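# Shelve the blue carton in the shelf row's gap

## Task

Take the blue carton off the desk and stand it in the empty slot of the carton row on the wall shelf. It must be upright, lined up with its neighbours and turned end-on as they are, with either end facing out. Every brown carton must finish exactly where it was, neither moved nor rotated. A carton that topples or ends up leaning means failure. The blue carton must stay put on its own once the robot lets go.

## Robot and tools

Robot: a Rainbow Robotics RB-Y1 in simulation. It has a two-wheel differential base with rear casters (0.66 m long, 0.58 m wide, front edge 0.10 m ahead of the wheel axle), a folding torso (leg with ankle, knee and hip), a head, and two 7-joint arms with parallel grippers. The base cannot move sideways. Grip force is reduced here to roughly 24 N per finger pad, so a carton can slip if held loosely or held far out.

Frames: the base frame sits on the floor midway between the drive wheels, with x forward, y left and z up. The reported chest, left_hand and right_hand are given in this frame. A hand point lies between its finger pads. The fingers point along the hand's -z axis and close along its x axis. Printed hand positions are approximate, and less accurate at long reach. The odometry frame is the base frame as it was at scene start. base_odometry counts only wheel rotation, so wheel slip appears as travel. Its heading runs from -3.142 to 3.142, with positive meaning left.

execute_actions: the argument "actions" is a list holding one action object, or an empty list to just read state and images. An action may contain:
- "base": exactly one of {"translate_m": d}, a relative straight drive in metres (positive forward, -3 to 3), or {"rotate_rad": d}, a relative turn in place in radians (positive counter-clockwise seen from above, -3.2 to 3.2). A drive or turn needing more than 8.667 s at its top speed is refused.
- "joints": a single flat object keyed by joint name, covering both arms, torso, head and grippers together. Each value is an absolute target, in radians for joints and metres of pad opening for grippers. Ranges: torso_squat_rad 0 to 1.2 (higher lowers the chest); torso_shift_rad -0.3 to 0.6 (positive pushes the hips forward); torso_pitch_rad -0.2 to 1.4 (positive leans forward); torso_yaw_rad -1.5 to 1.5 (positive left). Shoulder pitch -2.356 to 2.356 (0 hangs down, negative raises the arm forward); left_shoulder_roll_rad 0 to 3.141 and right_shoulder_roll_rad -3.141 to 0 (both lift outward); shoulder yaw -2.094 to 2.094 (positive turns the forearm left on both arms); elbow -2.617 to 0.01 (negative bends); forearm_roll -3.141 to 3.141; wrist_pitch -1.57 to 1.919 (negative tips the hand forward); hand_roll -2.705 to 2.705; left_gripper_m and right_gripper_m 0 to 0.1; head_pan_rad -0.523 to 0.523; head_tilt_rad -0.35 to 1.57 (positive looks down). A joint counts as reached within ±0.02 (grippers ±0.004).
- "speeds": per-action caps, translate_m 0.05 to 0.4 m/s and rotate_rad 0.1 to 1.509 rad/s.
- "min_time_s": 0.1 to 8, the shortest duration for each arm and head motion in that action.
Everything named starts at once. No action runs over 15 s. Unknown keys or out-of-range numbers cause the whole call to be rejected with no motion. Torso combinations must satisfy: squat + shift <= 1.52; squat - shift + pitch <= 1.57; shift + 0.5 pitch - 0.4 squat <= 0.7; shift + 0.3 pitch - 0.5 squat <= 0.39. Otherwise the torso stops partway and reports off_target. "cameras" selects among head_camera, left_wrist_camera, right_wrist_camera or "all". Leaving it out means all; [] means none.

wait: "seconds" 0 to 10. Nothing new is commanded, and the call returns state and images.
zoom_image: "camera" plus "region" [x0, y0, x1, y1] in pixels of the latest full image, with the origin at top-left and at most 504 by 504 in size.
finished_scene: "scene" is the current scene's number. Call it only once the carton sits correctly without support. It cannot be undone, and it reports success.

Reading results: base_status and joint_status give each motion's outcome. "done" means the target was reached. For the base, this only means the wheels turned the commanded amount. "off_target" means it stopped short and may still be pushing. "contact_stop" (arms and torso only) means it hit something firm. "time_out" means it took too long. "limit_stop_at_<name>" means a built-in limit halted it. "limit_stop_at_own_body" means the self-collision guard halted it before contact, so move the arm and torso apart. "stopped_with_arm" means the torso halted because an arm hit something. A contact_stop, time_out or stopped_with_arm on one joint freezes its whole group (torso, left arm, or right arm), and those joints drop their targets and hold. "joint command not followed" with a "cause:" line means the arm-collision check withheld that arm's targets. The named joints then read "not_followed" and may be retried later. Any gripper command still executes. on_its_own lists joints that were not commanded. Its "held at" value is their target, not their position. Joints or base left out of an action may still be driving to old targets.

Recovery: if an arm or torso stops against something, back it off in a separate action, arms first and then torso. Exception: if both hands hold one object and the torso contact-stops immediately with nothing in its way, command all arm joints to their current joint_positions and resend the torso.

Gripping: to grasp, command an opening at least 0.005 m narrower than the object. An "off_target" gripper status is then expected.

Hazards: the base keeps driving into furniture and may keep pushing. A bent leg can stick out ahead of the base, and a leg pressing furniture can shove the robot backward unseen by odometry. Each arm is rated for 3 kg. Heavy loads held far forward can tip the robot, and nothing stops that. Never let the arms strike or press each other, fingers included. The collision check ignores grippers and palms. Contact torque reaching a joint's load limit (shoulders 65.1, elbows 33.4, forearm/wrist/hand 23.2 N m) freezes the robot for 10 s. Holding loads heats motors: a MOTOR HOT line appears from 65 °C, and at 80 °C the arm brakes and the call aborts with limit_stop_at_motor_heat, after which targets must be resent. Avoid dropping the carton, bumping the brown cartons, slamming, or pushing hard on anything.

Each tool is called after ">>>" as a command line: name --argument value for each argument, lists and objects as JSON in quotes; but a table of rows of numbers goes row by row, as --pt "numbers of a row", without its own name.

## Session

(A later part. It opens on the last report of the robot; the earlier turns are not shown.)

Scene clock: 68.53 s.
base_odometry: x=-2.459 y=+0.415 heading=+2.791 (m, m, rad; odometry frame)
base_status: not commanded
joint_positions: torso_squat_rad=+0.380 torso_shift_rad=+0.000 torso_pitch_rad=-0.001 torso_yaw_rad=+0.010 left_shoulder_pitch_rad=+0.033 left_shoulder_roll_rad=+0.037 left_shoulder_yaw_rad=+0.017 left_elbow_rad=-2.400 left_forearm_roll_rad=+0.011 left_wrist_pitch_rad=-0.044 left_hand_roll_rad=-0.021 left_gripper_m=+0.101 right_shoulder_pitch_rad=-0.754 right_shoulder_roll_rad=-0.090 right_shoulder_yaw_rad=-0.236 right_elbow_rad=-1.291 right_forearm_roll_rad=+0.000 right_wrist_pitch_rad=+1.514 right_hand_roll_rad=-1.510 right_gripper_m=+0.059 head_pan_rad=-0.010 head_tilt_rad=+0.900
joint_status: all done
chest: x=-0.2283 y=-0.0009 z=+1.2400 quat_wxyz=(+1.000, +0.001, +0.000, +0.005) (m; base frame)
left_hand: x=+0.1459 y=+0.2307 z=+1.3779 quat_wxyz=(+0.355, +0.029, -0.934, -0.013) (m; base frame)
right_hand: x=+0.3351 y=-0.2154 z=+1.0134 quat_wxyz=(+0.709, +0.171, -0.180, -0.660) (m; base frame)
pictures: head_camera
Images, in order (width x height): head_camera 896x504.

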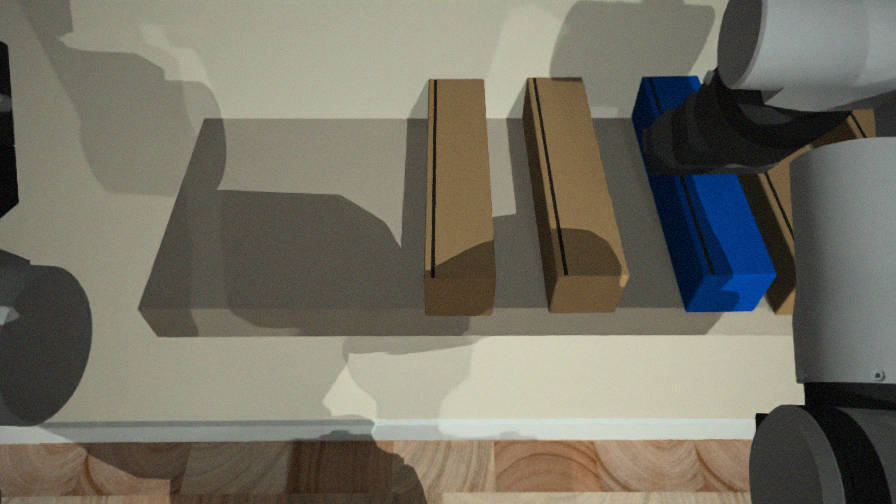

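>>> execute_actions --actions '[{"base":{"translate_m":-0.01},"speeds":{"translate_m":0.05},"joints":{"torso_squat_rad":0.31}}]' --cameras '[]'

>>> execute_actions --actions '[{"joints":{"torso_yaw_rad":0.04,"head_pan_rad":-0.04},"min_time_s":1}]' --cameras '["head_camera"]'

>>> zoom_image --camera "head_camera" --region '[480, 40, 830, 340]'

Scene clock: 71.03 s.
base_odometry: x=-2.449 y=+0.412 heading=+2.791 (m, m, rad; odometry frame)
base_status: done
joint_positions: torso_squat_rad=+0.310 torso_shift_rad=+0.001 torso_pitch_rad=+0.001 torso_yaw_rad=+0.010 left_shoulder_pitch_rad=+0.033 left_shoulder_roll_rad=+0.037 left_shoulder_yaw_rad=+0.017 left_elbow_rad=-2.400 left_forearm_roll_rad=+0.011 left_wrist_pitch_rad=-0.044 left_hand_roll_rad=-0.021 left_gripper_m=+0.101 right_shoulder_pitch_rad=-0.753 right_shoulder_roll_rad=-0.090 right_shoulder_yaw_rad=-0.236 right_elbow_rad=-1.290 right_forearm_roll_rad=+0.000 right_wrist_pitch_rad=+1.513 right_hand_roll_rad=-1.510 right_gripper_m=+0.059 head_pan_rad=-0.010 head_tilt_rad=+0.900
joint_status: all done
chest: x=-0.2274 y=-0.0009 z=+1.2566 quat_wxyz=(+1.000, +0.001, +0.000, +0.005) (m; base frame)
left_hand: x=+0.1471 y=+0.2307 z=+1.3939 quat_wxyz=(+0.356, +0.029, -0.934, -0.013) (m; base frame)
right_hand: x=+0.3356 y=-0.2154 z=+1.0285 quat_wxyz=(+0.709, +0.170, -0.179, -0.661) (m; base frame)
pictures: none
No camera images: the call's "cameras" was empty. Leave "cameras" out to get every camera's image.

Scene clock: 72.30 s.
base_odometry: x=-2.449 y=+0.412 heading=+2.791 (m, m, rad; odometry frame)
base_status: not commanded
joint_positions: torso_squat_rad=+0.310 torso_shift_rad=+0.001 torso_pitch_rad=+0.001 torso_yaw_rad=+0.040 left_shoulder_pitch_rad=+0.033 left_shoulder_roll_rad=+0.037 left_shoulder_yaw_rad=+0.017 left_elbow_rad=-2.400 left_forearm_roll_rad=+0.011 left_wrist_pitch_rad=-0.044 left_hand_roll_rad=-0.021 left_gripper_m=+0.101 right_shoulder_pitch_rad=-0.753 right_shoulder_roll_rad=-0.090 right_shoulder_yaw_rad=-0.236 right_elbow_rad=-1.290 right_forearm_roll_rad=+0.000 right_wrist_pitch_rad=+1.513 right_hand_roll_rad=-1.510 right_gripper_m=+0.059 head_pan_rad=-0.040 head_tilt_rad=+0.900
joint_status: all done
chest: x=-0.2274 y=-0.0009 z=+1.2566 quat_wxyz=(+1.000, +0.001, +0.000, +0.020) (m; base frame)
left_hand: x=+0.1400 y=+0.2419 z=+1.3939 quat_wxyz=(+0.356, +0.043, -0.933, -0.008) (m; base frame)
right_hand: x=+0.3417 y=-0.1982 z=+1.0285 quat_wxyz=(+0.719, +0.173, -0.176, -0.650) (m; base frame)
pictures: head_camera
Images, in order (width x height): head_camera 896x504.

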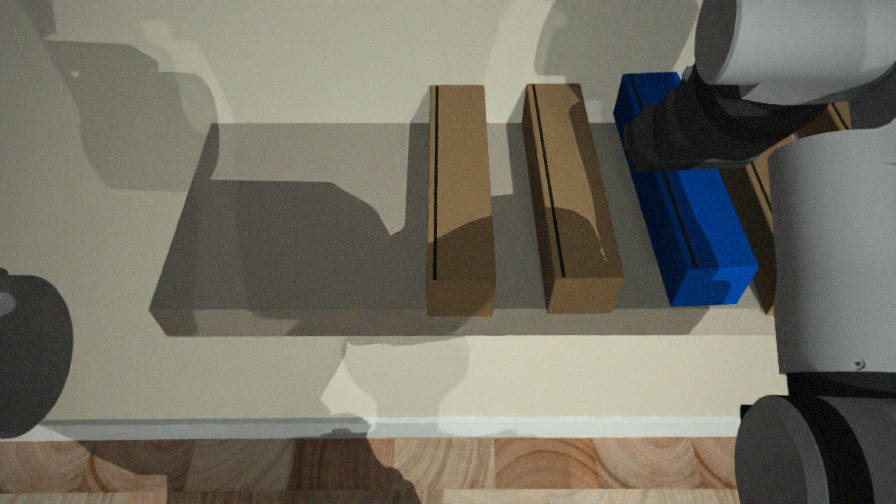

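Region (480, 40, 830, 340) of head_camera's 896x504 image, scaled by 1.440, with more detail than that image has; it fills the top 432 rows of this view, and the rest is white.

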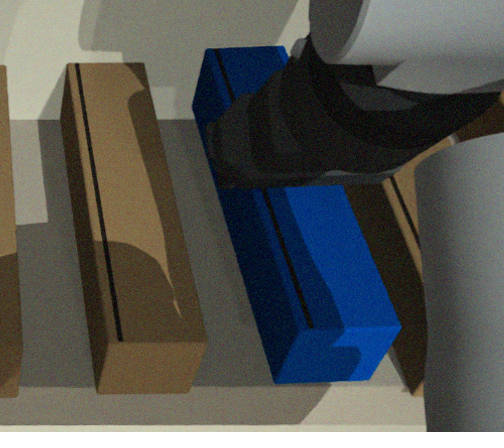

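>>> execute_actions --actions '[{"joints":{"torso_squat_rad":0.375}}]' --cameras '["head_camera"]'

>>> zoom_image --camera "head_camera" --region '[480, 40, 830, 340]'

Scene clock: 73.53 s.
base_odometry: x=-2.449 y=+0.412 heading=+2.791 (m, m, rad; odometry frame)
base_status: not commanded
joint_positions: torso_squat_rad=+0.375 torso_shift_rad=+0.000 torso_pitch_rad=+0.000 torso_yaw_rad=+0.040 left_shoulder_pitch_rad=+0.033 left_shoulder_roll_rad=+0.037 left_shoulder_yaw_rad=+0.017 left_elbow_rad=-2.400 left_forearm_roll_rad=+0.011 left_wrist_pitch_rad=-0.044 left_hand_roll_rad=-0.021 left_gripper_m=+0.101 right_shoulder_pitch_rad=-0.754 right_shoulder_roll_rad=-0.090 right_shoulder_yaw_rad=-0.236 right_elbow_rad=-1.290 right_forearm_roll_rad=+0.000 right_wrist_pitch_rad=+1.513 right_hand_roll_rad=-1.510 right_gripper_m=+0.059 head_pan_rad=-0.040 head_tilt_rad=+0.900
joint_status: all done
chest: x=-0.2277 y=-0.0009 z=+1.2413 quat_wxyz=(+1.000, +0.001, +0.000, +0.020) (m; base frame)
left_hand: x=+0.1396 y=+0.2419 z=+1.3788 quat_wxyz=(+0.356, +0.043, -0.933, -0.008) (m; base frame)
right_hand: x=+0.3417 y=-0.1981 z=+1.0138 quat_wxyz=(+0.719, +0.173, -0.177, -0.650) (m; base frame)
pictures: head_camera
Images, in order (width x height): head_camera 896x504.

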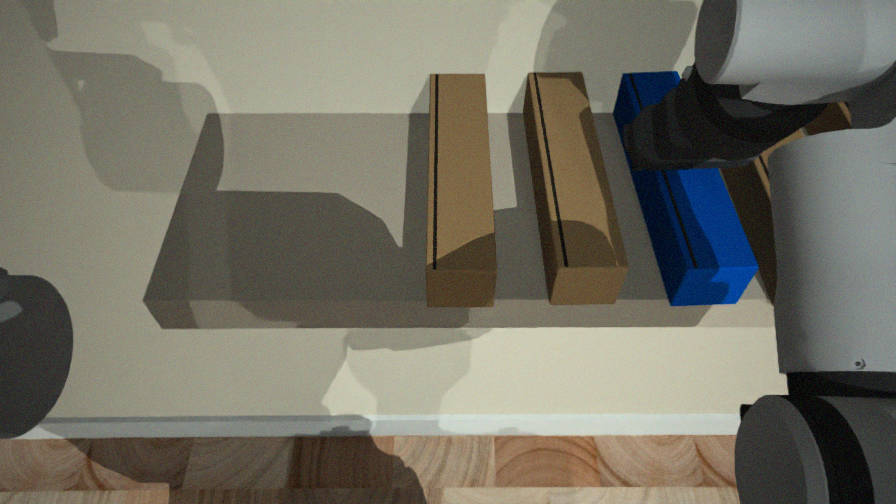

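Region (480, 40, 830, 340) of head_camera's 896x504 image, scaled by 1.440, with more detail than that image has; it fills the top 432 rows of this view, and the rest is white.

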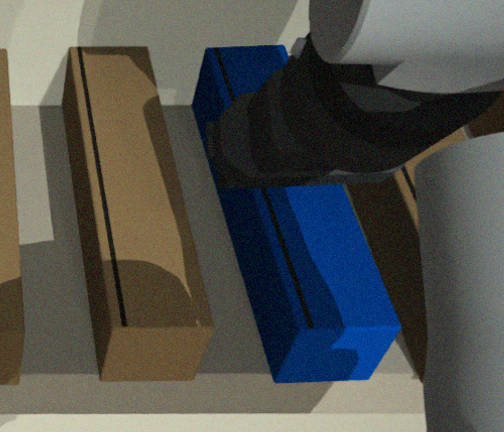

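>>> execute_actions --actions '[{"joints":{"right_gripper_m":0.082}}]' --cameras '[]'

>>> execute_actions --actions '[{"joints":{"torso_squat_rad":0.0}}]' --cameras '["head_camera","right_wrist_camera"]'

Scene clock: 74.97 s.
base_odometry: x=-2.449 y=+0.412 heading=+2.791 (m, m, rad; odometry frame)
base_status: not commanded
joint_positions: torso_squat_rad=+0.375 torso_shift_rad=+0.001 torso_pitch_rad=+0.000 torso_yaw_rad=+0.040 left_shoulder_pitch_rad=+0.033 left_shoulder_roll_rad=+0.037 left_shoulder_yaw_rad=+0.017 left_elbow_rad=-2.400 left_forearm_roll_rad=+0.011 left_wrist_pitch_rad=-0.044 left_hand_roll_rad=-0.021 left_gripper_m=+0.101 right_shoulder_pitch_rad=-0.754 right_shoulder_roll_rad=-0.090 right_shoulder_yaw_rad=-0.236 right_elbow_rad=-1.290 right_forearm_roll_rad=+0.000 right_wrist_pitch_rad=+1.513 right_hand_roll_rad=-1.510 right_gripper_m=+0.082 head_pan_rad=-0.040 head_tilt_rad=+0.900
joint_status: all done
chest: x=-0.2276 y=-0.0009 z=+1.2413 quat_wxyz=(+1.000, +0.001, +0.000, +0.020) (m; base frame)
left_hand: x=+0.1397 y=+0.2419 z=+1.3788 quat_wxyz=(+0.356, +0.043, -0.933, -0.008) (m; base frame)
right_hand: x=+0.3417 y=-0.1982 z=+1.0136 quat_wxyz=(+0.719, +0.173, -0.176, -0.650) (m; base frame)
pictures: none
No camera images: the call's "cameras" was empty. Leave "cameras" out to get every camera's image.

Scene clock: 77.00 s.
base_odometry: x=-2.449 y=+0.412 heading=+2.791 (m, m, rad; odometry frame)
base_status: not commanded
joint_positions: torso_squat_rad=+0.000 torso_shift_rad=+0.001 torso_pitch_rad=+0.001 torso_yaw_rad=+0.040 left_shoulder_pitch_rad=+0.033 left_shoulder_roll_rad=+0.037 left_shoulder_yaw_rad=+0.017 left_elbow_rad=-2.400 left_forearm_roll_rad=+0.011 left_wrist_pitch_rad=-0.044 left_hand_roll_rad=-0.021 left_gripper_m=+0.101 right_shoulder_pitch_rad=-0.753 right_shoulder_roll_rad=-0.090 right_shoulder_yaw_rad=-0.236 right_elbow_rad=-1.290 right_forearm_roll_rad=+0.000 right_wrist_pitch_rad=+1.513 right_hand_roll_rad=-1.510 right_gripper_m=+0.082 head_pan_rad=-0.040 head_tilt_rad=+0.900
joint_status: all done
chest: x=-0.2274 y=-0.0009 z=+1.2899 quat_wxyz=(+1.000, +0.001, +0.000, +0.020) (m; base frame)
left_hand: x=+0.1400 y=+0.2419 z=+1.4273 quat_wxyz=(+0.356, +0.043, -0.933, -0.008) (m; base frame)
right_hand: x=+0.3418 y=-0.1982 z=+1.0619 quat_wxyz=(+0.719, +0.173, -0.176, -0.650) (m; base frame)
pictures: head_camera, right_wrist_camera
Images, in order (width x height): head_camera 896x504, right_wrist_camera 644x364.

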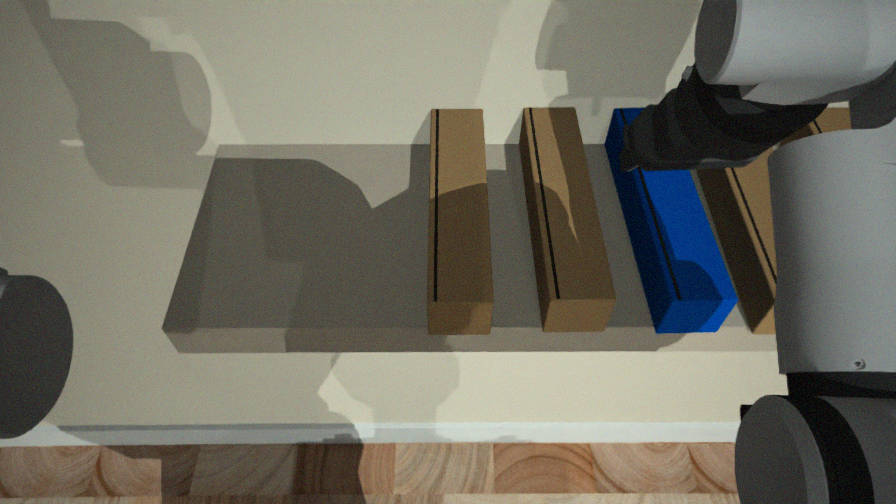

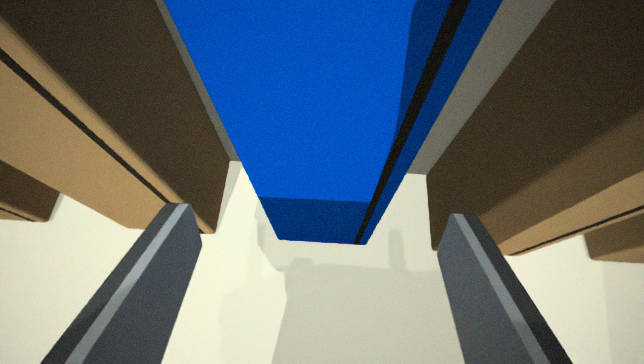

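>>> finished_scene --scene 2

The scene is finished: the task was done.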